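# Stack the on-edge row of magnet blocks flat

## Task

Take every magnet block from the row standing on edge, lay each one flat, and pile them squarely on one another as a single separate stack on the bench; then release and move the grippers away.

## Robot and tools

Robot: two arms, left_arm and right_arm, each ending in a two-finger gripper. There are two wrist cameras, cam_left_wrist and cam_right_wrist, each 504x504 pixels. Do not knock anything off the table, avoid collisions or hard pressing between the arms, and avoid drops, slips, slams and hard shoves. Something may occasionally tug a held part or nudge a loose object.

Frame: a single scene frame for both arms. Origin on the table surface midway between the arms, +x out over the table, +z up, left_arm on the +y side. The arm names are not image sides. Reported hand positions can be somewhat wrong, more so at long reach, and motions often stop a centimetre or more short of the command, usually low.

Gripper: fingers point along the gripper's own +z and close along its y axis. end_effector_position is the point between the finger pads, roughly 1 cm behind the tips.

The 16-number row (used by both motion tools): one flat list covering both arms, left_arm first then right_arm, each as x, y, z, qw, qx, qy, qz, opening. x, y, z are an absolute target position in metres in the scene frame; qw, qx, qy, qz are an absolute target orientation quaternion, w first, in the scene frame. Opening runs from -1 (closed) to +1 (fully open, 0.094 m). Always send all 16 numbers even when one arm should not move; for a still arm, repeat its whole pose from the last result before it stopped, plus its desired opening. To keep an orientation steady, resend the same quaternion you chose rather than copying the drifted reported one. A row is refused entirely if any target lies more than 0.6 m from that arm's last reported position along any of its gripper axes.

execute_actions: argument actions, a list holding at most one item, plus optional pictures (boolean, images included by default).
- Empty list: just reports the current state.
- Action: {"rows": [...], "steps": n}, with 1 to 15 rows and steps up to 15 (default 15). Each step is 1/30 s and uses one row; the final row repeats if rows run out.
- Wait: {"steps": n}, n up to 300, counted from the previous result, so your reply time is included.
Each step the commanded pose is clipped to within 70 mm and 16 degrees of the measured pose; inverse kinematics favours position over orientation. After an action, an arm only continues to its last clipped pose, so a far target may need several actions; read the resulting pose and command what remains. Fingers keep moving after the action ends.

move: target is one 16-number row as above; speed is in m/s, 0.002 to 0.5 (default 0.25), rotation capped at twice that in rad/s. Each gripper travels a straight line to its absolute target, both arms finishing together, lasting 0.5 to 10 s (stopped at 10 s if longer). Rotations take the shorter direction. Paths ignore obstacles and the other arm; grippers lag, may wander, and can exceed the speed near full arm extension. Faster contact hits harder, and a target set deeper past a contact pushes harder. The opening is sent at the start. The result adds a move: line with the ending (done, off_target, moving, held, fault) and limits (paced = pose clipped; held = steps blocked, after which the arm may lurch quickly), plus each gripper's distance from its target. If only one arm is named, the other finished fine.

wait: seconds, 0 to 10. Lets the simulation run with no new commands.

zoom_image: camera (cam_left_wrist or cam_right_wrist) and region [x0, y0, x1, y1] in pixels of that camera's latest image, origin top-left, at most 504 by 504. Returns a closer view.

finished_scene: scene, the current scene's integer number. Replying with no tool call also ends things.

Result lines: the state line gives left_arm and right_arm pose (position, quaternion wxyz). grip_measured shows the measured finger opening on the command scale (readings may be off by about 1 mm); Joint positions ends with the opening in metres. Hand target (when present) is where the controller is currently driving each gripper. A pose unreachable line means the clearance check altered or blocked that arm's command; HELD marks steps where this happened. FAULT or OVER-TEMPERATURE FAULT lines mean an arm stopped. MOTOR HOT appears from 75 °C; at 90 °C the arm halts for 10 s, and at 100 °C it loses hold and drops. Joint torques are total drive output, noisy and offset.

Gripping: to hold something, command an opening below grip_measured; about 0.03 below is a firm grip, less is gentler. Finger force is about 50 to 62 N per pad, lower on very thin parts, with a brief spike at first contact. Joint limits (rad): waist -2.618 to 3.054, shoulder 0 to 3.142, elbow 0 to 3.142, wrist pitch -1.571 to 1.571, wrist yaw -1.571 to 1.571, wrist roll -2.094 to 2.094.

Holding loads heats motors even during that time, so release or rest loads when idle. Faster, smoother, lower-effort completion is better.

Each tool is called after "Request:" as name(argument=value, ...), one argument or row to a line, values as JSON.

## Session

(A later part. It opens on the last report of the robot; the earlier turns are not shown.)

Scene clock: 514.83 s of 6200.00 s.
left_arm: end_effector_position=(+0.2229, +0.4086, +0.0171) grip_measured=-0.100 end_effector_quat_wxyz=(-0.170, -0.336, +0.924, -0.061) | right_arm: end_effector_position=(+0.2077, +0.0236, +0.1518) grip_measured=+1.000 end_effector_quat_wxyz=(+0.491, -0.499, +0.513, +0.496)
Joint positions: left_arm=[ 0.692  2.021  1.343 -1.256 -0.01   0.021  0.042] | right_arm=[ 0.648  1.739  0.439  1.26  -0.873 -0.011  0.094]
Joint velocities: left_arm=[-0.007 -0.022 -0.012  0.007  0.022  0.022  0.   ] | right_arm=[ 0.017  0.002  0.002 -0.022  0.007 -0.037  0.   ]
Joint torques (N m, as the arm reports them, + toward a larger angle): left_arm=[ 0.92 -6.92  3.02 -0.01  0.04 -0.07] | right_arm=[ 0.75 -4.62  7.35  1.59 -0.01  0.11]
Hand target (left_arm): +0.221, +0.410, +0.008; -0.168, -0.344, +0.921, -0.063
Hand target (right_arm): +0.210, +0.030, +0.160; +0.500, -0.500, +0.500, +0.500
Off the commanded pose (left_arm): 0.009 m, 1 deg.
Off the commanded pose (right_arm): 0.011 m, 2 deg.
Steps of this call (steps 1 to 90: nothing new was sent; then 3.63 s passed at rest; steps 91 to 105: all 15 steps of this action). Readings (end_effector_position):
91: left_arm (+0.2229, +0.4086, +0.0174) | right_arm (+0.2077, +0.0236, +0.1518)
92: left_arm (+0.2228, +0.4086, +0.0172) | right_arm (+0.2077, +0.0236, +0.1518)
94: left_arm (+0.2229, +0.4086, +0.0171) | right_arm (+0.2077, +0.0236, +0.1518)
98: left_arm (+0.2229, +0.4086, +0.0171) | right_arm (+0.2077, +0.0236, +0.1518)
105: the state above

Request:
execute_actions(
  actions=[
    {"rows": [[0.221,0.410,0.012,-0.1683,-0.3445,0.9214,-0.0629,-0.14, 0.21,0.03,0.16,0.5,-0.5,0.5,0.5,1],[0.221,0.410,0.014,-0.1683,-0.3445,0.9214,-0.0629,-0.125, 0.21,0.03,0.16,0.5,-0.5,0.5,0.5,1],[0.221,0.410,0.015,-0.1683,-0.3445,0.9214,-0.0629,-0.11, 0.21,0.03,0.16,0.5,-0.5,0.5,0.5,1],[0.221,0.410,0.016,-0.1683,-0.3445,0.9214,-0.0629,-0.10, 0.21,0.03,0.16,0.5,-0.5,0.5,0.5,1],[0.221,0.410,0.016,-0.1683,-0.3445,0.9214,-0.0629,-0.09, 0.21,0.03,0.16,0.5,-0.5,0.5,0.5,1],[0.221,0.410,0.016,-0.1683,-0.3445,0.9214,-0.0629,-0.08, 0.21,0.03,0.16,0.5,-0.5,0.5,0.5,1],[0.221,0.410,0.016,-0.1683,-0.3445,0.9214,-0.0629,-0.06, 0.21,0.03,0.16,0.5,-0.5,0.5,0.5,1],[0.221,0.410,0.016,-0.1683,-0.3445,0.9214,-0.0629,-0.03, 0.21,0.03,0.16,0.5,-0.5,0.5,0.5,1],[0.221,0.410,0.016,-0.1683,-0.3445,0.9214,-0.0629,0.02, 0.21,0.03,0.16,0.5,-0.5,0.5,0.5,1],[0.221,0.410,0.016,-0.1683,-0.3445,0.9214,-0.0629,0.09, 0.21,0.03,0.16,0.5,-0.5,0.5,0.5,1],[0.221,0.410,0.016,-0.1683,-0.3445,0.9214,-0.0629,0.17, 0.21,0.03,0.16,0.5,-0.5,0.5,0.5,1],[0.221,0.410,0.016,-0.1683,-0.3445,0.9214,-0.0629,0.25, 0.21,0.03,0.16,0.5,-0.5,0.5,0.5,1],[0.221,0.410,0.016,-0.1683,-0.3445,0.9214,-0.0629,0.30, 0.21,0.03,0.16,0.5,-0.5,0.5,0.5,1]], "steps": 15},
  ],
  pictures=true,
)

Request:
move(
  target=[0.223,0.411,0.10,-0.1683,-0.3445,0.9214,-0.0629,0.30, 0.21,0.03,0.16,0.5,-0.5,0.5,0.5,1],
  speed=0.12,
)

Scene clock: 523.20 s of 6200.00 s.
left_arm: end_effector_position=(+0.2228, +0.4086, +0.0169) grip_measured=+0.297 end_effector_quat_wxyz=(-0.171, -0.336, +0.924, -0.061) | right_arm: end_effector_position=(+0.2077, +0.0236, +0.1518) grip_measured=+1.000 end_effector_quat_wxyz=(+0.491, -0.499, +0.513, +0.496)
Joint positions: left_arm=[ 0.692  2.022  1.343 -1.256 -0.01   0.021  0.061] | right_arm=[ 0.648  1.739  0.439  1.26  -0.873 -0.011  0.094]
Joint velocities: left_arm=[-0.007 -0.012  0.017  0.007 -0.022  0.007  0.003] | right_arm=[-0.022  0.017  0.012 -0.007 -0.037  0.022  0.   ]
Joint torques (N m, as the arm reports them, + toward a larger angle): left_arm=[ 1.   -8.17  4.36 -0.27  0.03 -0.07] | right_arm=[ 0.77 -4.62  7.43  1.59  0.    0.12]
Hand target (left_arm): +0.221, +0.410, +0.016; -0.168, -0.344, +0.921, -0.063
Hand target (right_arm): +0.210, +0.030, +0.160; +0.500, -0.500, +0.500, +0.500
Off the commanded pose (left_arm): 0.002 m, 1 deg.
Off the commanded pose (right_arm): 0.011 m, 2 deg.
Steps of this call (steps 1 to 90: nothing new was sent; then 4.87 s passed at rest; steps 91 to 105: all 15 steps of this action). Readings (end_effector_position):
91: left_arm (+0.2229, +0.4086, +0.0171) | right_arm (+0.2077, +0.0236, +0.1518)
92: left_arm (+0.2229, +0.4086, +0.0171) | right_arm (+0.2077, +0.0236, +0.1518)
94: left_arm (+0.2229, +0.4086, +0.0171) | right_arm (+0.2077, +0.0236, +0.1518)
98: left_arm (+0.2228, +0.4086, +0.0169) | right_arm (+0.2077, +0.0236, +0.1518)
105: the state above

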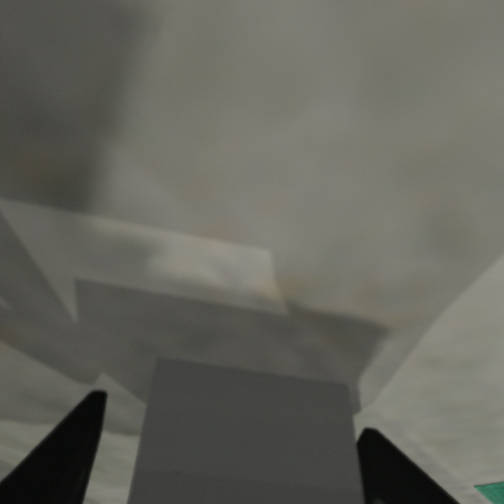

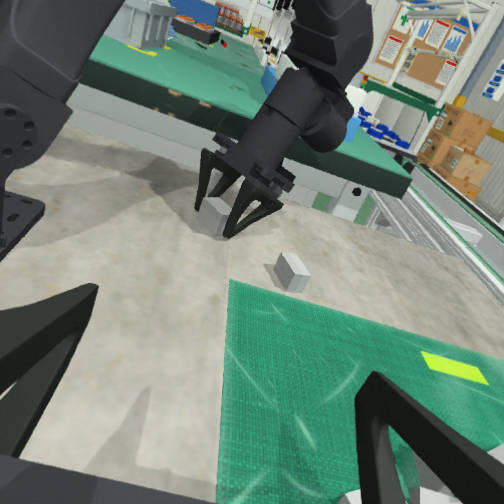

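Scene clock: 524.73 s of 6200.00 s.
left_arm: end_effector_position=(+0.2205, +0.4065, +0.0876) grip_measured=+0.298 end_effector_quat_wxyz=(-0.187, -0.335, +0.921, -0.067) | right_arm: end_effector_position=(+0.2077, +0.0236, +0.1518) grip_measured=+1.000 end_effector_quat_wxyz=(+0.491, -0.499, +0.513, +0.496)
Joint positions: left_arm=[ 0.692  1.962  1.537 -1.545 -0.01   0.021  0.061] | right_arm=[ 0.648  1.739  0.439  1.26  -0.873 -0.011  0.094]
Joint velocities: left_arm=[ 0.007 -0.012 -0.012 -0.051 -0.051 -0.051 -0.   ] | right_arm=[ 0.002 -0.007 -0.012 -0.007 -0.022  0.007  0.   ]
Joint torques (N m, as the arm reports them, + toward a larger angle): left_arm=[ 0.79 -9.96  7.49 -0.56  0.05 -0.08] | right_arm=[ 0.75 -4.65  7.33  1.62 -0.01  0.1 ]
Hand target (left_arm): +0.223, +0.411, +0.100; -0.168, -0.344, +0.921, -0.063
Hand target (right_arm): +0.210, +0.030, +0.160; +0.500, -0.500, +0.500, +0.500
Off the commanded pose (left_arm): 0.013 m, 2 deg.
Off the commanded pose (right_arm): 0.011 m, 2 deg.
move: off_target (left_arm, right_arm)

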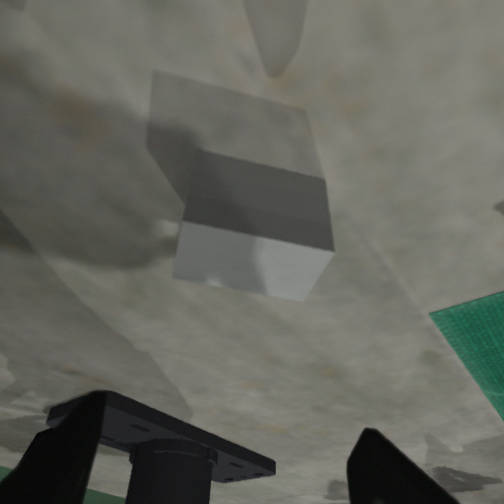

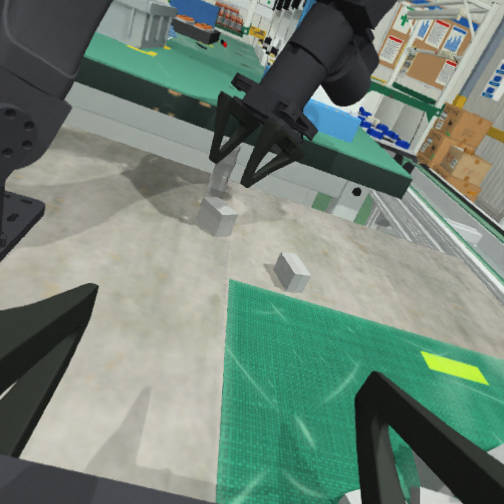

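Request:
move(
  target=[0.342,0.342,0.10,0.5451,-0.1304,0.8236,0.0863,0.27, 0.21,0.03,0.16,0.5,-0.5,0.5,0.5,1],
  speed=0.25,
)

Request:
move(
  target=[0.339,0.340,0.055,0.5451,-0.1304,0.8236,0.0863,0.27, 0.21,0.03,0.16,0.5,-0.5,0.5,0.5,1],
  speed=0.08,
)

Scene clock: 567.40 s of 6200.00 s.
left_arm: end_effector_position=(+0.3414, +0.3446, +0.0942) grip_measured=+0.272 end_effector_quat_wxyz=(+0.538, -0.144, +0.827, +0.078) | right_arm: end_effector_position=(+0.2077, +0.0236, +0.1518) grip_measured=+1.000 end_effector_quat_wxyz=(+0.491, -0.499, +0.513, +0.496)
Joint positions: left_arm=[ 0.353  1.238  0.245  0.572  0.06  -0.001  0.06 ] | right_arm=[ 0.648  1.739  0.439  1.26  -0.873 -0.011  0.094]
Joint velocities: left_arm=[-0.007  0.012 -0.012  0.007  0.037  0.037 -0.001] | right_arm=[ 0.017  0.012 -0.012 -0.037 -0.007  0.022  0.   ]
Joint torques (N m, as the arm reports them, + toward a larger angle): left_arm=[-1.18 -1.49  5.7   1.89 -0.07  0.02] | right_arm=[ 0.74 -4.72  7.32  1.61 -0.01  0.1 ]
Hand target (left_arm): +0.345, +0.343, +0.098; +0.547, -0.138, +0.821, +0.083
Hand target (right_arm): +0.210, +0.030, +0.160; +0.500, -0.500, +0.500, +0.500
Off the commanded pose (left_arm): 0.006 m, 2 deg.
Off the commanded pose (right_arm): 0.011 m, 2 deg.
After step 90, 35.57 s passed at rest.
move: off_target (right_arm)

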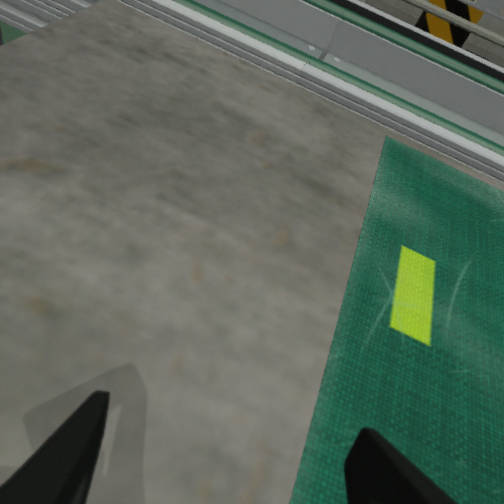

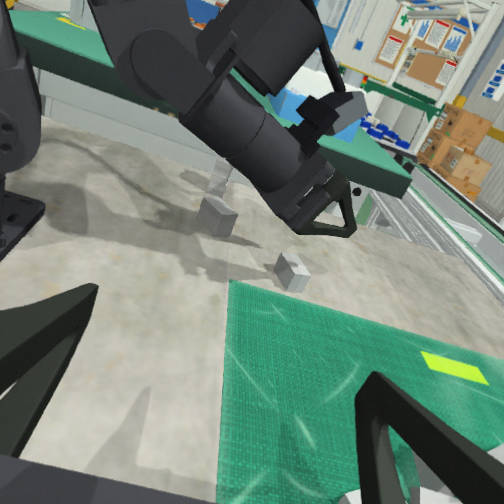

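Scene clock: 568.63 s of 6200.00 s.
left_arm: end_effector_position=(+0.3373, +0.3430, +0.0509) grip_measured=+0.272 end_effector_quat_wxyz=(+0.537, -0.139, +0.828, +0.082) | right_arm: end_effector_position=(+0.2077, +0.0236, +0.1518) grip_measured=+1.000 end_effector_quat_wxyz=(+0.491, -0.499, +0.513, +0.496)
Joint positions: left_arm=[0.353 1.53  0.146 0.962 0.059 0.012 0.06 ] | right_arm=[ 0.648  1.739  0.439  1.26  -0.873 -0.011  0.094]
Joint velocities: left_arm=[ 0.002  0.007  0.002  0.007 -0.051 -0.007  0.002] | right_arm=[ 0.002 -0.002  0.007 -0.022 -0.007  0.007  0.   ]
Joint torques (N m, as the arm reports them, + toward a larger angle): left_arm=[-1.48 -2.37  3.63  1.89 -0.06  0.06] | right_arm=[ 0.69 -4.57  7.44  1.61 -0.01  0.11]
Hand target (left_arm): +0.339, +0.340, +0.054; +0.545, -0.130, +0.824, +0.086
Hand target (right_arm): +0.210, +0.030, +0.160; +0.500, -0.500, +0.500, +0.500
Off the commanded pose (left_arm): 0.005 m, 2 deg.
Off the commanded pose (right_arm): 0.011 m, 2 deg.
move: off_target (right_arm)

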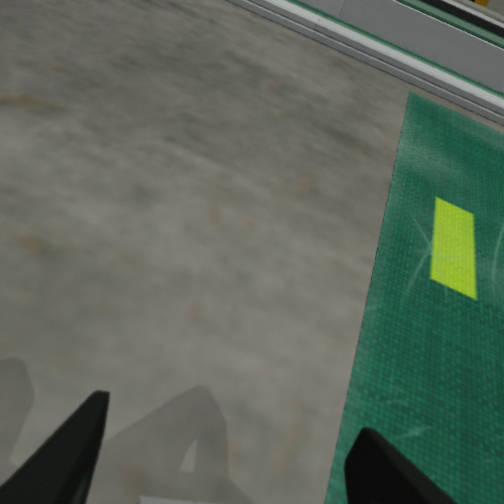

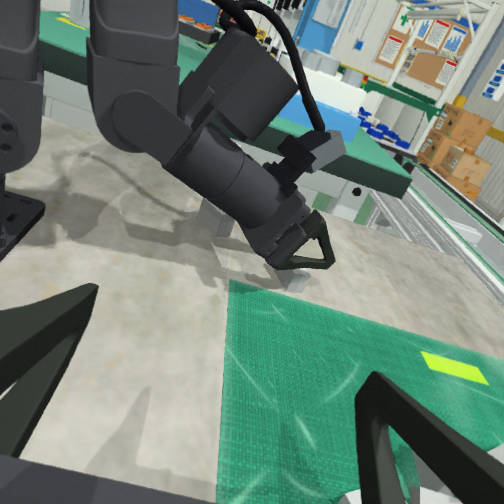

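Request:
move(
  target=[0.338,0.339,0.028,0.5451,-0.1304,0.8236,0.0863,0.27, 0.21,0.03,0.16,0.5,-0.5,0.5,0.5,1],
  speed=0.04,
)

Scene clock: 574.27 s of 6200.00 s.
left_arm: end_effector_position=(+0.3383, +0.3415, +0.0250) grip_measured=+0.272 end_effector_quat_wxyz=(+0.539, -0.136, +0.827, +0.082) | right_arm: end_effector_position=(+0.2077, +0.0236, +0.1518) grip_measured=+1.000 end_effector_quat_wxyz=(+0.491, -0.499, +0.513, +0.496)
Joint positions: left_arm=[0.346 1.801 0.122 1.261 0.056 0.012 0.06 ] | right_arm=[ 0.648  1.739  0.439  1.26  -0.873 -0.011  0.094]
Joint velocities: left_arm=[-0.012  0.017  0.017 -0.007  0.022 -0.037  0.   ] | right_arm=[-0.007 -0.007 -0.002  0.007 -0.022 -0.007  0.   ]
Joint torques (N m, as the arm reports them, + toward a larger angle): left_arm=[-1.15 -3.18  1.65  1.89 -0.1   0.03] | right_arm=[ 0.81 -4.71  7.32  1.6  -0.01  0.11]
Hand target (left_arm): +0.338, +0.339, +0.027; +0.545, -0.130, +0.824, +0.086
Hand target (right_arm): +0.210, +0.030, +0.160; +0.500, -0.500, +0.500, +0.500
Off the commanded pose (left_arm): 0.004 m, 1 deg.
Off the commanded pose (right_arm): 0.011 m, 2 deg.
After step 90, 1.37 s passed at rest.
move: off_target (right_arm)

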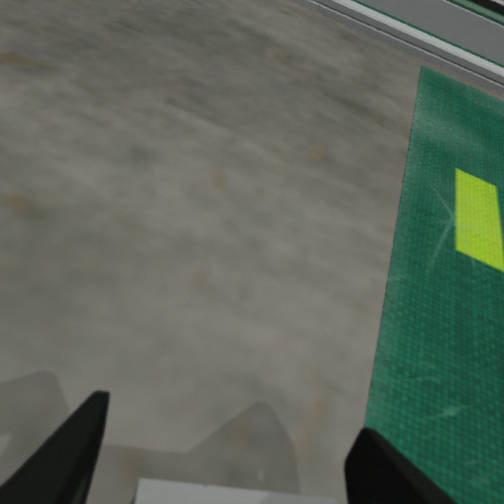

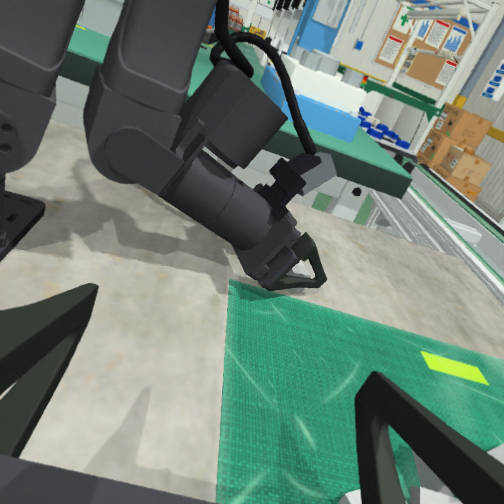

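Request:
move(
  target=[0.325,0.3355,0.022,0.5234,-0.1326,0.8376,0.0829,0.27, 0.21,0.03,0.16,0.5,-0.5,0.5,0.5,1],
  speed=0.03,
)

Scene clock: 603.00 s of 6200.00 s.
left_arm: end_effector_position=(+0.3254, +0.3364, +0.0162) grip_measured=+0.272 end_effector_quat_wxyz=(+0.516, -0.138, +0.842, +0.078) | right_arm: end_effector_position=(+0.2077, +0.0236, +0.1518) grip_measured=+1.000 end_effector_quat_wxyz=(+0.491, -0.499, +0.513, +0.496)
Joint positions: left_arm=[0.346 1.747 0.092 1.182 0.056 0.016 0.06 ] | right_arm=[ 0.648  1.739  0.439  1.26  -0.873 -0.011  0.094]
Joint velocities: left_arm=[ 0.002 -0.002 -0.022  0.022 -0.007 -0.007 -0.001] | right_arm=[ 0.007  0.022 -0.007  0.007  0.007  0.037  0.   ]
Joint torques (N m, as the arm reports them, + toward a larger angle): left_arm=[-0.66 -5.66  1.75  1.64 -0.04  0.04] | right_arm=[ 0.81 -4.67  7.35  1.63 -0.01  0.11]
Hand target (left_arm): +0.325, +0.335, +0.022; +0.523, -0.132, +0.838, +0.083
Hand target (right_arm): +0.210, +0.030, +0.160; +0.500, -0.500, +0.500, +0.500
Off the commanded pose (left_arm): 0.006 m, 1 deg.
Off the commanded pose (right_arm): 0.011 m, 2 deg.
After step 90, 24.67 s passed at rest.
move: off_target (right_arm)

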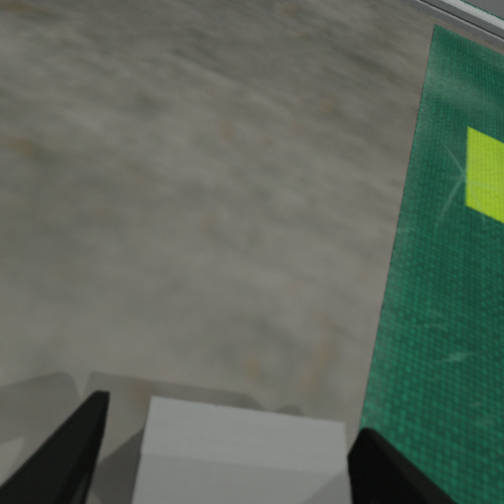

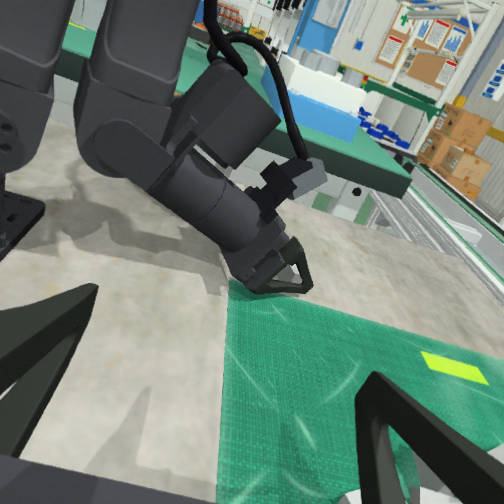

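Request:
move(
  target=[0.319,0.3335,0.0175,0.5234,-0.1326,0.8376,0.0829,0.27, 0.21,0.03,0.16,0.5,-0.5,0.5,0.5,1],
  speed=0.02,
)

Scene clock: 611.63 s of 6200.00 s.
left_arm: end_effector_position=(+0.3207, +0.3345, +0.0178) grip_measured=+0.272 end_effector_quat_wxyz=(+0.521, -0.137, +0.839, +0.079) | right_arm: end_effector_position=(+0.2077, +0.0236, +0.1518) grip_measured=+1.000 end_effector_quat_wxyz=(+0.491, -0.499, +0.513, +0.496)
Joint positions: left_arm=[0.346 1.747 0.067 1.218 0.056 0.017 0.06 ] | right_arm=[ 0.648  1.739  0.439  1.26  -0.873 -0.011  0.094]
Joint velocities: left_arm=[-0.012  0.017 -0.007  0.007 -0.051 -0.007 -0.001] | right_arm=[ 0.007 -0.007 -0.002 -0.022  0.007  0.022  0.   ]
Joint torques (N m, as the arm reports them, + toward a larger angle): left_arm=[-0.34 -2.1   1.57  1.84 -0.04  0.05] | right_arm=[ 0.69 -4.7   7.33  1.59 -0.02  0.11]
Hand target (left_arm): +0.319, +0.334, +0.018; +0.523, -0.133, +0.838, +0.083
Hand target (right_arm): +0.210, +0.030, +0.160; +0.500, -0.500, +0.500, +0.500
Off the commanded pose (left_arm): 0.002 m, 1 deg.
Off the commanded pose (right_arm): 0.011 m, 2 deg.
After step 90, 4.50 s passed at rest.
move: off_target (right_arm)

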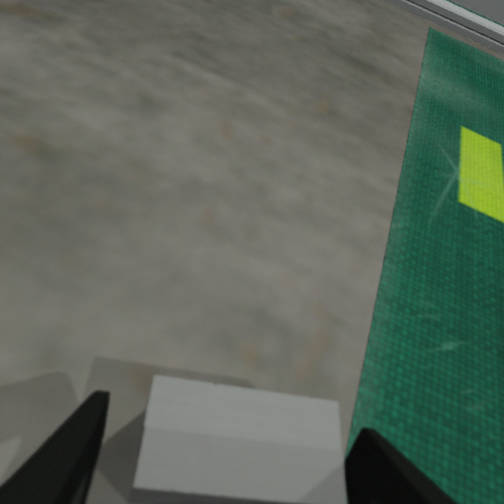

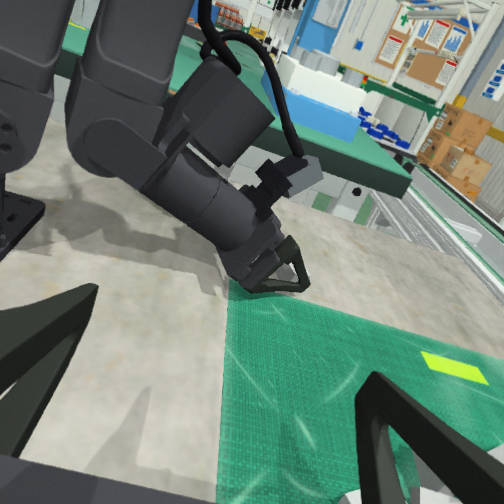

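Request:
move(
  target=[0.319,0.3335,0.0115,0.5234,-0.1326,0.8376,0.0829,0.27, 0.21,0.03,0.16,0.5,-0.5,0.5,0.5,1],
  speed=0.015,
)

Scene clock: 616.00 s of 6200.00 s.
left_arm: end_effector_position=(+0.3205, +0.3345, +0.0094) grip_measured=+0.272 end_effector_quat_wxyz=(+0.518, -0.137, +0.840, +0.079) | right_arm: end_effector_position=(+0.2077, +0.0236, +0.1518) grip_measured=+1.000 end_effector_quat_wxyz=(+0.491, -0.499, +0.513, +0.496)
Joint positions: left_arm=[0.346 1.835 0.067 1.3   0.056 0.018 0.06 ] | right_arm=[ 0.648  1.739  0.439  1.26  -0.873 -0.011  0.094]
Joint velocities: left_arm=[-0.002  0.032  0.007  0.022 -0.037 -0.066  0.001] | right_arm=[ 0.002 -0.007 -0.022 -0.11   0.095 -0.022  0.   ]
Joint torques (N m, as the arm reports them, + toward a larger angle): left_arm=[-0.35 -2.98  0.85  1.87 -0.02  0.05] | right_arm=[ 0.74 -4.7   7.33  1.61 -0.02  0.11]
Hand target (left_arm): +0.319, +0.333, +0.011; +0.523, -0.133, +0.838, +0.083
Hand target (right_arm): +0.210, +0.030, +0.160; +0.500, -0.500, +0.500, +0.500
Off the commanded pose (left_arm): 0.003 m, 1 deg.
Off the commanded pose (right_arm): 0.011 m, 2 deg.
After step 90, 0.07 s passed at rest.
move: off_target (right_arm)

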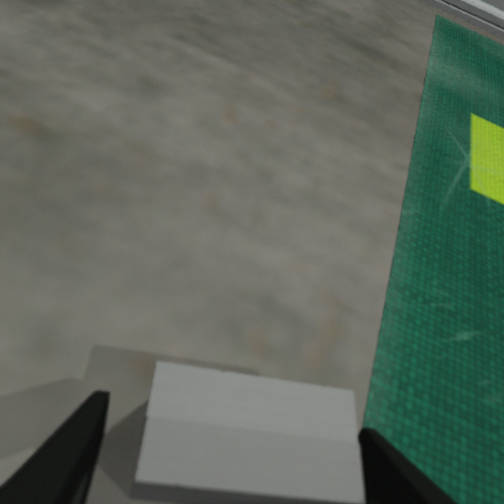

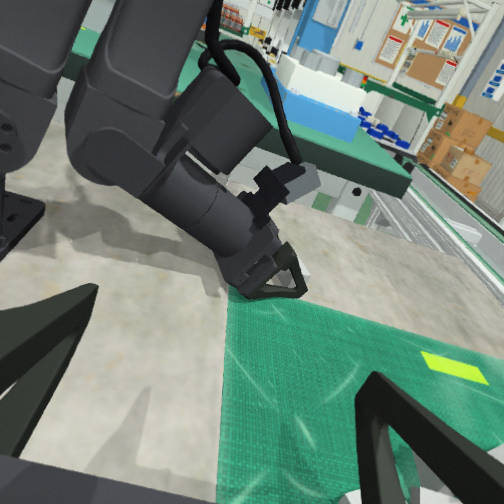

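Request:
execute_actions(
  actions=[
    {"rows": [[0.319,0.3335,0.0115,0.5234,-0.1326,0.8376,0.0829,0.20, 0.21,0.03,0.16,0.5,-0.5,0.5,0.5,1],[0.319,0.3335,0.0115,0.5234,-0.1326,0.8376,0.0829,0.14, 0.21,0.03,0.16,0.5,-0.5,0.5,0.5,1],[0.319,0.3335,0.0115,0.5234,-0.1326,0.8376,0.0829,0.09, 0.21,0.03,0.16,0.5,-0.5,0.5,0.5,1],[0.319,0.3335,0.0115,0.5234,-0.1326,0.8376,0.0829,0.05, 0.21,0.03,0.16,0.5,-0.5,0.5,0.5,1],[0.319,0.3335,0.0115,0.5234,-0.1326,0.8376,0.0829,0.02, 0.21,0.03,0.16,0.5,-0.5,0.5,0.5,1],[0.319,0.3335,0.0115,0.5234,-0.1326,0.8376,0.0829,-0.01, 0.21,0.03,0.16,0.5,-0.5,0.5,0.5,1],[0.319,0.3335,0.0115,0.5234,-0.1326,0.8376,0.0829,-0.03, 0.21,0.03,0.16,0.5,-0.5,0.5,0.5,1],[0.319,0.3335,0.0115,0.5234,-0.1326,0.8376,0.0829,-0.05, 0.21,0.03,0.16,0.5,-0.5,0.5,0.5,1],[0.319,0.3335,0.0115,0.5234,-0.1326,0.8376,0.0829,-0.065, 0.21,0.03,0.16,0.5,-0.5,0.5,0.5,1],[0.319,0.3335,0.0115,0.5234,-0.1326,0.8376,0.0829,-0.08, 0.21,0.03,0.16,0.5,-0.5,0.5,0.5,1],[0.319,0.3335,0.0115,0.5234,-0.1326,0.8376,0.0829,-0.09, 0.21,0.03,0.16,0.5,-0.5,0.5,0.5,1],[0.319,0.3335,0.0115,0.5234,-0.1326,0.8376,0.0829,-0.10, 0.21,0.03,0.16,0.5,-0.5,0.5,0.5,1],[0.319,0.3335,0.0115,0.5234,-0.1326,0.8376,0.0829,-0.115, 0.21,0.03,0.16,0.5,-0.5,0.5,0.5,1],[0.319,0.3335,0.0115,0.5234,-0.1326,0.8376,0.0829,-0.135, 0.21,0.03,0.16,0.5,-0.5,0.5,0.5,1],[0.319,0.3335,0.0115,0.5234,-0.1326,0.8376,0.0829,-0.155, 0.21,0.03,0.16,0.5,-0.5,0.5,0.5,1]], "steps": 15},
  ],
  pictures=false,
)

Request:
execute_actions(
  actions=[
    {"rows": [[0.319,0.3335,0.0115,0.5234,-0.1326,0.8376,0.0829,-0.16, 0.21,0.03,0.16,0.5,-0.5,0.5,0.5,1]], "steps": 12},
  ],
  pictures=true,
)

Scene clock: 628.47 s of 6200.00 s.
left_arm: end_effector_position=(+0.3209, +0.3346, +0.0101) grip_measured=-0.101 end_effector_quat_wxyz=(+0.520, -0.137, +0.840, +0.079) | right_arm: end_effector_position=(+0.2077, +0.0236, +0.1518) grip_measured=+1.000 end_effector_quat_wxyz=(+0.491, -0.499, +0.513, +0.496)
Joint positions: left_arm=[0.346 1.836 0.067 1.304 0.056 0.018 0.042] | right_arm=[ 0.648  1.739  0.439  1.26  -0.873 -0.011  0.094]
Joint velocities: left_arm=[-0.002  0.017 -0.002  0.022  0.007 -0.007  0.   ] | right_arm=[-0.022 -0.012  0.002 -0.007 -0.081  0.007  0.   ]
Joint torques (N m, as the arm reports them, + toward a larger angle): left_arm=[-0.29 -3.15  0.95  1.83 -0.04  0.05] | right_arm=[ 0.78 -4.63  7.28  1.6   0.    0.11]
Hand target (left_arm): +0.319, +0.334, +0.012; +0.523, -0.133, +0.838, +0.083
Hand target (right_arm): +0.210, +0.030, +0.160; +0.500, -0.500, +0.500, +0.500
Off the commanded pose (left_arm): 0.003 m, 1 deg.
Off the commanded pose (right_arm): 0.011 m, 2 deg.
Steps of this call (steps 1 to 90: nothing new was sent; then 8.97 s passed at rest; steps 91 to 105: all 15 steps of this action). Readings (end_effector_position):
91: left_arm (+0.3209, +0.3346, +0.0101) | right_arm (+0.2077, +0.0236, +0.1518)
92: left_arm (+0.3209, +0.3346, +0.0101) | right_arm (+0.2077, +0.0236, +0.1518)
94: left_arm (+0.3209, +0.3346, +0.0101) | right_arm (+0.2077, +0.0236, +0.1518)
98: left_arm (+0.3209, +0.3346, +0.0101) | right_arm (+0.2077, +0.0236, +0.1518)
105: the state above

Scene clock: 628.87 s of 6200.00 s.
left_arm: end_effector_position=(+0.3209, +0.3346, +0.0101) grip_measured=-0.101 end_effector_quat_wxyz=(+0.520, -0.137, +0.840, +0.079) | right_arm: end_effector_position=(+0.2077, +0.0236, +0.1518) grip_measured=+1.000 end_effector_quat_wxyz=(+0.491, -0.499, +0.513, +0.496)
Joint positions: left_arm=[0.346 1.836 0.067 1.304 0.056 0.018 0.042] | right_arm=[ 0.648  1.739  0.439  1.26  -0.873 -0.011  0.094]
Joint velocities: left_arm=[-0.002 -0.022 -0.012  0.007 -0.007  0.022 -0.   ] | right_arm=[ 0.012  0.007  0.012 -0.022  0.051  0.022  0.   ]
Joint torques (N m, as the arm reports them, + toward a larger angle): left_arm=[-0.33 -3.16  0.89  1.84 -0.02  0.03] | right_arm=[ 0.79 -4.64  7.36  1.59  0.    0.13]
Hand target (left_arm): +0.319, +0.334, +0.012; +0.523, -0.133, +0.838, +0.083
Hand target (right_arm): +0.210, +0.030, +0.160; +0.500, -0.500, +0.500, +0.500
Off the commanded pose (left_arm): 0.003 m, 1 deg.
Off the commanded pose (right_arm): 0.011 m, 2 deg.
Steps of this call (steps 1 to 12: all 12 steps of this action). Readings (end_effector_position):
1: left_arm (+0.3209, +0.3346, +0.0101) | right_arm (+0.2077, +0.0236, +0.1518)
2: left_arm (+0.3209, +0.3346, +0.0101) | right_arm (+0.2077, +0.0236, +0.1518)
4: left_arm (+0.3209, +0.3346, +0.0101) | right_arm (+0.2077, +0.0236, +0.1518)
8: left_arm (+0.3209, +0.3346, +0.0101) | right_arm (+0.2077, +0.0236, +0.1518)
12: the state above

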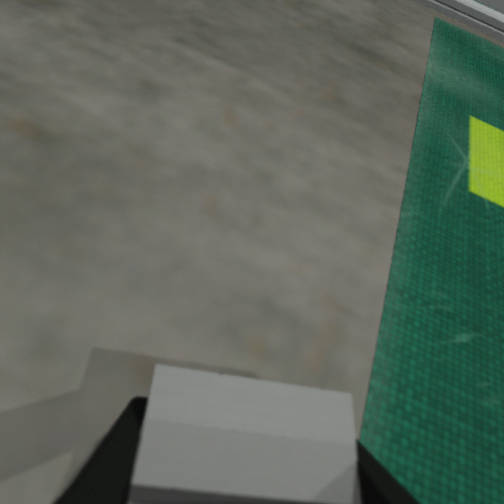

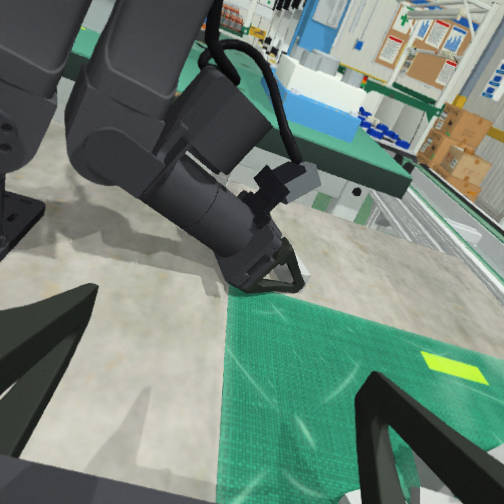

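Request:
move(
  target=[0.335,0.340,0.15,0.5234,-0.1326,0.8376,0.0829,-0.16, 0.21,0.03,0.16,0.5,-0.5,0.5,0.5,1],
  speed=0.12,
)

Scene clock: 636.67 s of 6200.00 s.
left_arm: end_effector_position=(+0.3221, +0.3351, +0.1176) grip_measured=-0.101 end_effector_quat_wxyz=(+0.477, -0.142, +0.864, +0.070) | right_arm: end_effector_position=(+0.2077, +0.0236, +0.1518) grip_measured=+1.000 end_effector_quat_wxyz=(+0.491, -0.499, +0.513, +0.496)
Joint positions: left_arm=[0.346 1.003 0.395 0.043 0.056 0.018 0.042] | right_arm=[ 0.648  1.739  0.439  1.26  -0.873 -0.011  0.094]
Joint velocities: left_arm=[-0.002 -0.002 -0.012 -0.037  0.022  0.022 -0.001] | right_arm=[ 0.002 -0.022  0.002 -0.022  0.007 -0.051  0.   ]
Joint torques (N m, as the arm reports them, + toward a larger angle): left_arm=[-0.32 -4.22  9.96  1.91 -0.01  0.01] | right_arm=[ 0.73 -4.67  7.34  1.61  0.02  0.11]
Hand target (left_arm): +0.333, +0.339, +0.153; +0.523, -0.133, +0.838, +0.083
Hand target (right_arm): +0.210, +0.030, +0.160; +0.500, -0.500, +0.500, +0.500
Off the commanded pose (left_arm): 0.035 m, 6 deg.
Off the commanded pose (right_arm): 0.011 m, 2 deg.
After step 90, 2.90 s passed at rest.
move: off_target (left_arm, right_arm)

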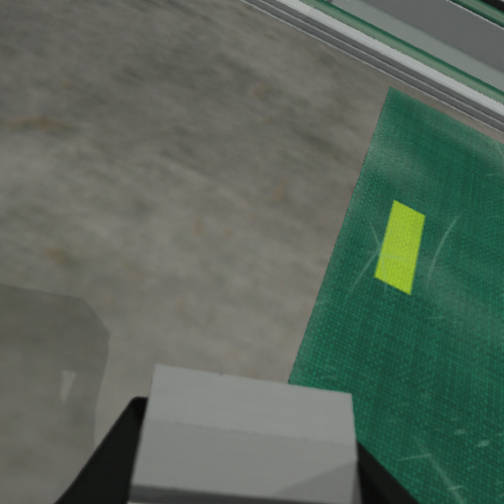

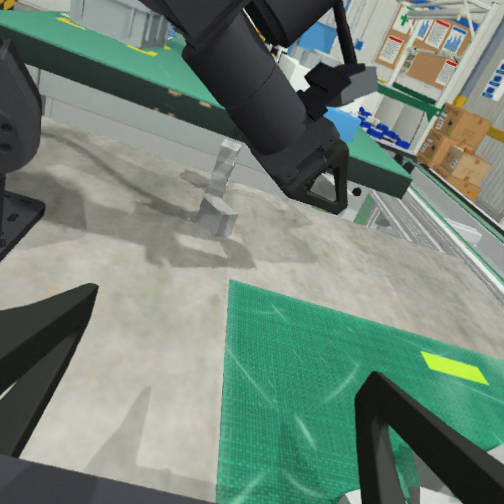

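Request:
move(
  target=[0.225,0.412,0.115,-0.2163,-0.3407,0.9114,-0.0809,-0.16, 0.21,0.03,0.16,0.5,-0.5,0.5,0.5,1],
  speed=0.15,
)

Scene clock: 655.23 s of 6200.00 s.
left_arm: end_effector_position=(+0.2259, +0.4065, +0.1057) grip_measured=-0.101 end_effector_quat_wxyz=(-0.159, -0.335, +0.927, -0.057) | right_arm: end_effector_position=(+0.2077, +0.0236, +0.1518) grip_measured=+1.000 end_effector_quat_wxyz=(+0.491, -0.499, +0.513, +0.496)
Joint positions: left_arm=[ 0.681  1.91   1.56  -1.56  -0.007  0.017  0.042] | right_arm=[ 0.648  1.739  0.439  1.26  -0.873 -0.011  0.094]
Joint velocities: left_arm=[-0.017  0.002 -0.012 -0.037  0.007  0.022  0.   ] | right_arm=[-0.017  0.002 -0.012  0.007  0.081  0.037  0.   ]
Joint torques (N m, as the arm reports them, + toward a larger angle): left_arm=[ 0.86 -8.35  7.48 -0.57 -0.12 -0.11] | right_arm=[ 0.83 -4.6   7.34  1.61  0.    0.1 ]
Hand target (left_arm): +0.223, +0.411, +0.115; -0.156, -0.342, +0.925, -0.050
Hand target (right_arm): +0.210, +0.030, +0.160; +0.500, -0.500, +0.500, +0.500
Off the commanded pose (left_arm): 0.011 m, 7 deg.
Off the commanded pose (right_arm): 0.011 m, 2 deg.
joint sent to its limit (left arm) — the command would take joint 4 (wrist pitch) past its lower limit, so that joint was sent only as far as its limit.
After step 90, 10.23 s passed at rest.
move: off_target (left_arm, right_arm)

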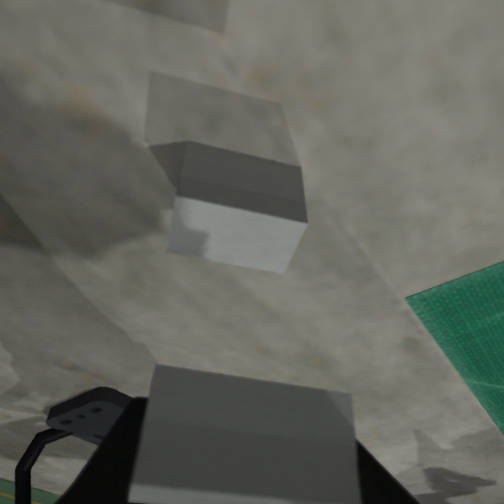

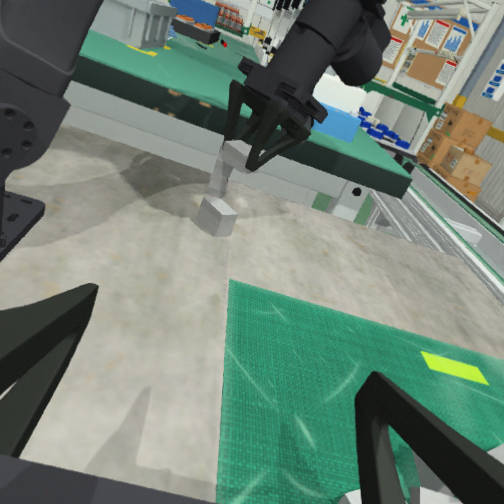

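Request:
move(
  target=[0.222,0.412,0.070,-0.2163,-0.3407,0.9114,-0.0809,-0.16, 0.21,0.03,0.16,0.5,-0.5,0.5,0.5,1],
  speed=0.05,
)

Request:
zoom_image(
  camera="cam_right_wrist",
  region=[170,130,290,250],
)

Scene clock: 659.97 s of 6200.00 s.
left_arm: end_effector_position=(+0.2222, +0.4075, +0.0647) grip_measured=-0.101 end_effector_quat_wxyz=(-0.223, -0.335, +0.912, -0.083) | right_arm: end_effector_position=(+0.2077, +0.0236, +0.1518) grip_measured=+1.000 end_effector_quat_wxyz=(+0.491, -0.499, +0.513, +0.496)
Joint positions: left_arm=[ 0.692  2.066  1.56  -1.546 -0.007  0.016  0.042] | right_arm=[ 0.648  1.739  0.439  1.26  -0.873 -0.011  0.094]
Joint velocities: left_arm=[-0.007 -0.002 -0.012 -0.037 -0.007 -0.066 -0.001] | right_arm=[-0.007 -0.007 -0.012  0.007 -0.037  0.022  0.   ]
Joint torques (N m, as the arm reports them, + toward a larger angle): left_arm=[ 1.03 -9.1   6.35 -0.63 -0.02 -0.01] | right_arm=[ 0.77 -4.65  7.36  1.6  -0.02  0.1 ]
Hand target (left_arm): +0.222, +0.412, +0.070; -0.217, -0.340, +0.912, -0.080
Hand target (right_arm): +0.210, +0.030, +0.160; +0.500, -0.500, +0.500, +0.500
Off the commanded pose (left_arm): 0.007 m, 1 deg.
Off the commanded pose (right_arm): 0.011 m, 2 deg.
After step 90, 0.13 s passed at rest.
move: off_target (right_arm)

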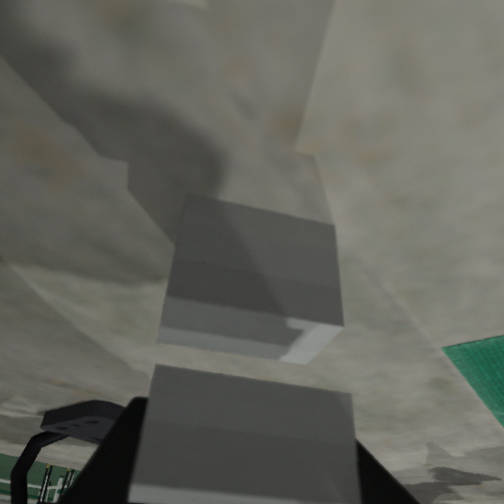

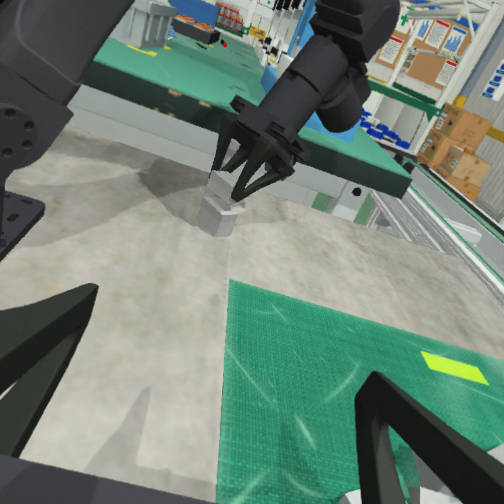

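Region (170, 130, 290, 250) of cam_right_wrist's 504x504 image, scaled by 4.200, with more detail than that image has.

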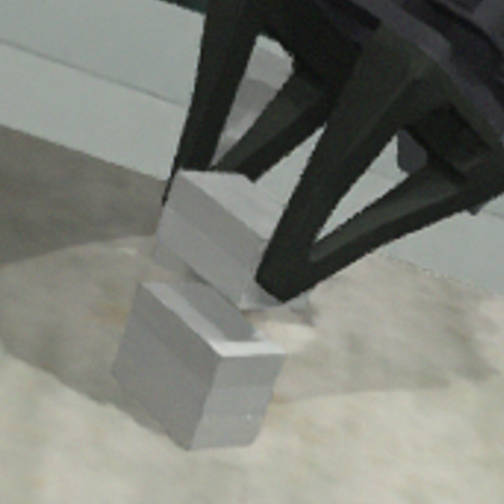

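Request:
move(
  target=[0.2245,0.4115,0.056,-0.2163,-0.3407,0.9114,-0.0809,-0.16, 0.21,0.03,0.16,0.5,-0.5,0.5,0.5,1],
  speed=0.02,
)

Request:
zoom_image(
  camera="cam_right_wrist",
  region=[170,130,290,250],
)

Scene clock: 671.33 s of 6200.00 s.
left_arm: end_effector_position=(+0.2266, +0.4113, +0.0549) grip_measured=-0.101 end_effector_quat_wxyz=(-0.215, -0.336, +0.914, -0.079) | right_arm: end_effector_position=(+0.2077, +0.0236, +0.1518) grip_measured=+1.000 end_effector_quat_wxyz=(+0.491, -0.499, +0.513, +0.496)
Joint positions: left_arm=[ 0.692  2.08   1.55  -1.503 -0.007  0.016  0.042] | right_arm=[ 0.648  1.739  0.439  1.26  -0.873 -0.011  0.094]
Joint velocities: left_arm=[-0.002  0.012  0.002 -0.037  0.022 -0.081 -0.001] | right_arm=[ 0.007 -0.002 -0.012  0.037  0.022  0.037  0.   ]
Joint torques (N m, as the arm reports them, + toward a larger angle): left_arm=[ 0.55 -8.73  4.81 -0.54 -0.01 -0.08] | right_arm=[ 0.71 -4.64  7.36  1.62 -0.01  0.12]
Hand target (left_arm): +0.224, +0.411, +0.056; -0.216, -0.341, +0.911, -0.081
Hand target (right_arm): +0.210, +0.030, +0.160; +0.500, -0.500, +0.500, +0.500
Off the commanded pose (left_arm): 0.002 m, 1 deg.
Off the commanded pose (right_arm): 0.011 m, 2 deg.
After step 90, 7.33 s passed at rest.
move: off_target (right_arm)

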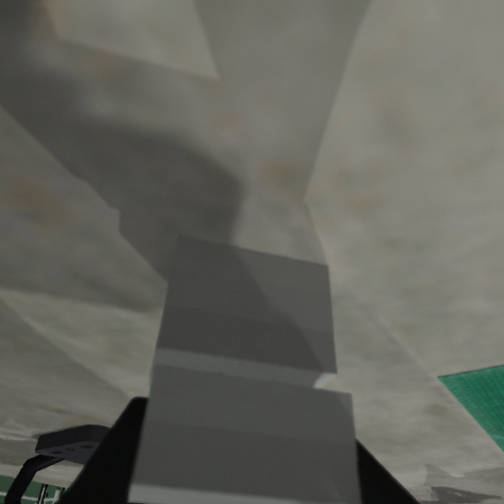

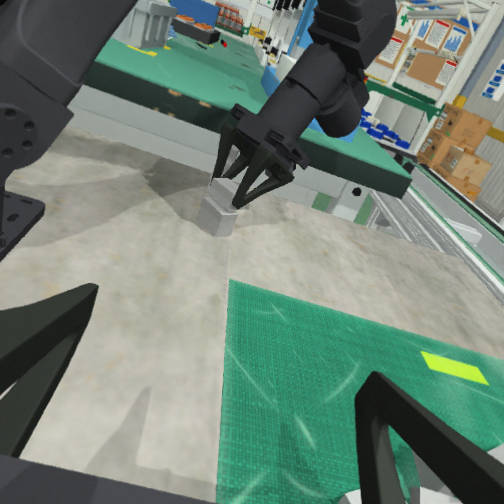

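Region (170, 130, 290, 250) of cam_right_wrist's 504x504 image, scaled by 4.200, with more detail than that image has.

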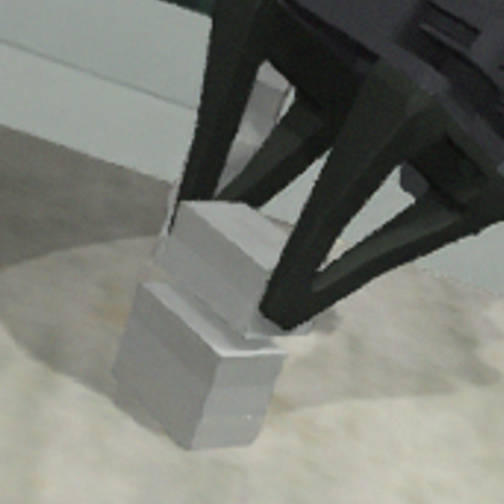

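Request:
move(
  target=[0.2205,0.4085,0.057,-0.2163,-0.3407,0.9114,-0.0809,-0.16, 0.21,0.03,0.16,0.5,-0.5,0.5,0.5,1],
  speed=0.01,
)

Request:
zoom_image(
  camera="cam_right_wrist",
  region=[170,130,290,250],
)

Scene clock: 676.37 s of 6200.00 s.
left_arm: end_effector_position=(+0.2228, +0.4080, +0.0507) grip_measured=-0.101 end_effector_quat_wxyz=(-0.221, -0.335, +0.912, -0.082) | right_arm: end_effector_position=(+0.2077, +0.0236, +0.1518) grip_measured=+1.000 end_effector_quat_wxyz=(+0.491, -0.499, +0.513, +0.496)
Joint positions: left_arm=[ 0.692  2.08   1.526 -1.493 -0.007  0.016  0.042] | right_arm=[ 0.648  1.739  0.439  1.26  -0.873 -0.011  0.094]
Joint velocities: left_arm=[ 0.012  0.007 -0.012 -0.066 -0.037 -0.022  0.   ] | right_arm=[-0.017  0.007 -0.032  0.051 -0.022 -0.037  0.   ]
Joint torques (N m, as the arm reports them, + toward a larger angle): left_arm=[  0.69 -10.25   4.64  -0.62   0.01  -0.05] | right_arm=[ 0.69 -4.68  7.3   1.61  0.    0.12]
Hand target (left_arm): +0.221, +0.409, +0.057; -0.216, -0.341, +0.911, -0.081
Hand target (right_arm): +0.210, +0.030, +0.160; +0.500, -0.500, +0.500, +0.500
Off the commanded pose (left_arm): 0.007 m, 1 deg.
Off the commanded pose (right_arm): 0.011 m, 2 deg.
After step 90, 0.20 s passed at rest.
move: off_target (right_arm)

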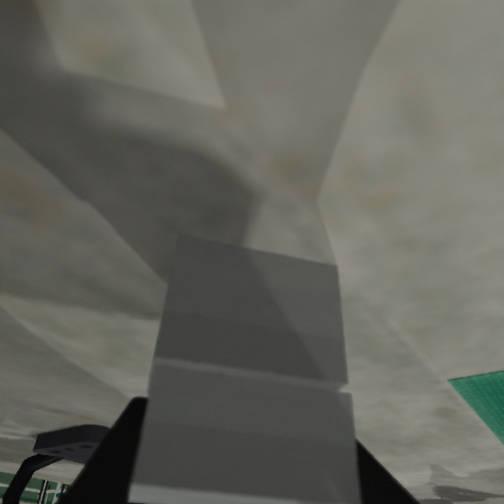

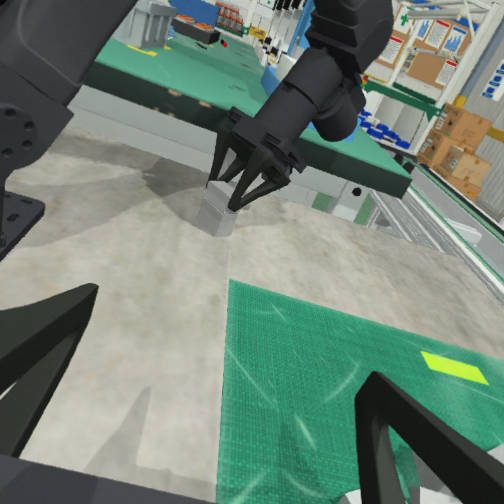

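Region (170, 130, 290, 250) of cam_right_wrist's 504x504 image, scaled by 4.200, with more detail than that image has.

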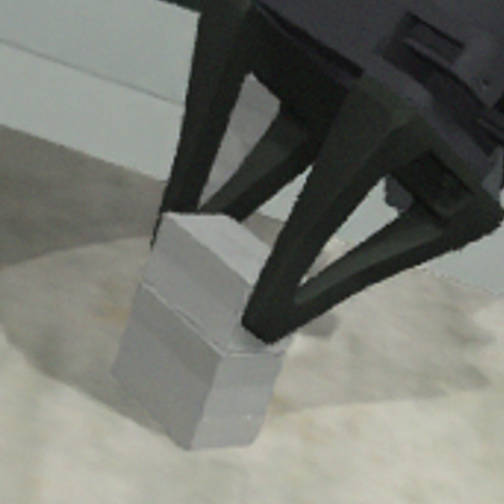

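Request:
execute_actions(
  actions=[
    {"rows": [[0.2215,0.409,0.054,-0.2163,-0.3407,0.9114,-0.0809,-0.16, 0.21,0.03,0.16,0.5,-0.5,0.5,0.5,1],[0.2215,0.409,0.052,-0.2163,-0.3407,0.9114,-0.0809,-0.16, 0.21,0.03,0.16,0.5,-0.5,0.5,0.5,1],[0.2215,0.409,0.050,-0.2163,-0.3407,0.9114,-0.0809,-0.16, 0.21,0.03,0.16,0.5,-0.5,0.5,0.5,1],[0.2215,0.409,0.048,-0.2163,-0.3407,0.9114,-0.0809,-0.16, 0.21,0.03,0.16,0.5,-0.5,0.5,0.5,1],[0.2215,0.409,0.047,-0.2163,-0.3407,0.9114,-0.0809,-0.16, 0.21,0.03,0.16,0.5,-0.5,0.5,0.5,1],[0.2215,0.409,0.046,-0.2163,-0.3407,0.9114,-0.0809,-0.16, 0.21,0.03,0.16,0.5,-0.5,0.5,0.5,1]], "steps": 15},
  ],
  pictures=true,
)

Request:
zoom_image(
  camera="cam_right_wrist",
  region=[180,150,270,250],
)

Scene clock: 684.37 s of 6200.00 s.
left_arm: end_effector_position=(+0.2232, +0.4084, +0.0484) grip_measured=-0.101 end_effector_quat_wxyz=(-0.219, -0.335, +0.913, -0.081) | right_arm: end_effector_position=(+0.2077, +0.0236, +0.1518) grip_measured=+1.000 end_effector_quat_wxyz=(+0.491, -0.499, +0.513, +0.496)
Joint positions: left_arm=[ 0.692  2.08   1.519 -1.481 -0.008  0.016  0.042] | right_arm=[ 0.648  1.739  0.439  1.26  -0.873 -0.011  0.094]
Joint velocities: left_arm=[-0.002 -0.002  0.012  0.007  0.007 -0.022 -0.   ] | right_arm=[ 0.017 -0.002  0.012 -0.022 -0.007  0.007  0.   ]
Joint torques (N m, as the arm reports them, + toward a larger angle): left_arm=[ 0.57 -8.78  3.51 -0.36 -0.01 -0.05] | right_arm=[ 0.72 -4.56  7.39  1.59  0.    0.12]
Hand target (left_arm): +0.221, +0.409, +0.046; -0.217, -0.341, +0.911, -0.081
Hand target (right_arm): +0.210, +0.030, +0.160; +0.500, -0.500, +0.500, +0.500
Off the commanded pose (left_arm): 0.003 m, 1 deg.
Off the commanded pose (right_arm): 0.011 m, 2 deg.
Steps of this call (steps 1 to 90: nothing new was sent; then 4.50 s passed at rest; steps 91 to 105: all 15 steps of this action). Readings (end_effector_position):
91: left_arm (+0.2230, +0.4081, +0.0506) | right_arm (+0.2077, +0.0236, +0.1518)
92: left_arm (+0.2232, +0.4083, +0.0505) | right_arm (+0.2077, +0.0236, +0.1518)
94: left_arm (+0.2235, +0.4086, +0.0489) | right_arm (+0.2077, +0.0236, +0.1518)
98: left_arm (+0.2232, +0.4084, +0.0484) | right_arm (+0.2077, +0.0236, +0.1518)
105: the state above

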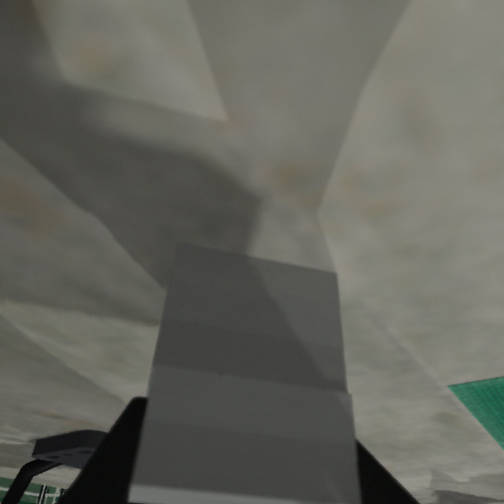

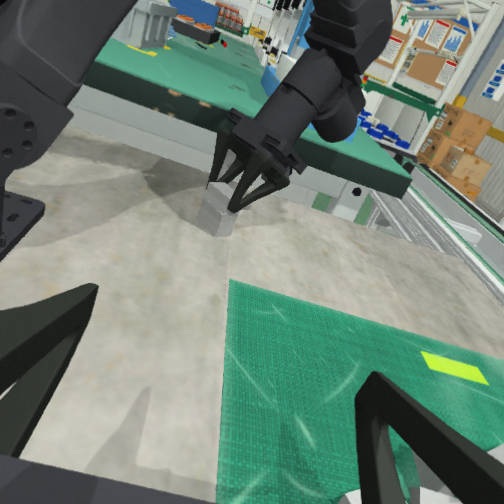

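Region (180, 150, 270, 250) of cam_right_wrist's 504x504 image, scaled by 5.040, with more detail than that image has; it fills the left 454 columns of this view, and the rest is white.

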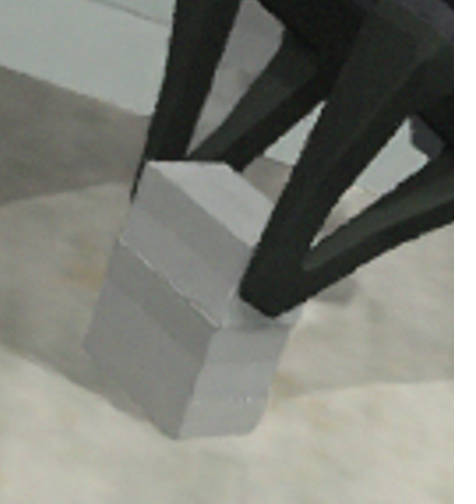

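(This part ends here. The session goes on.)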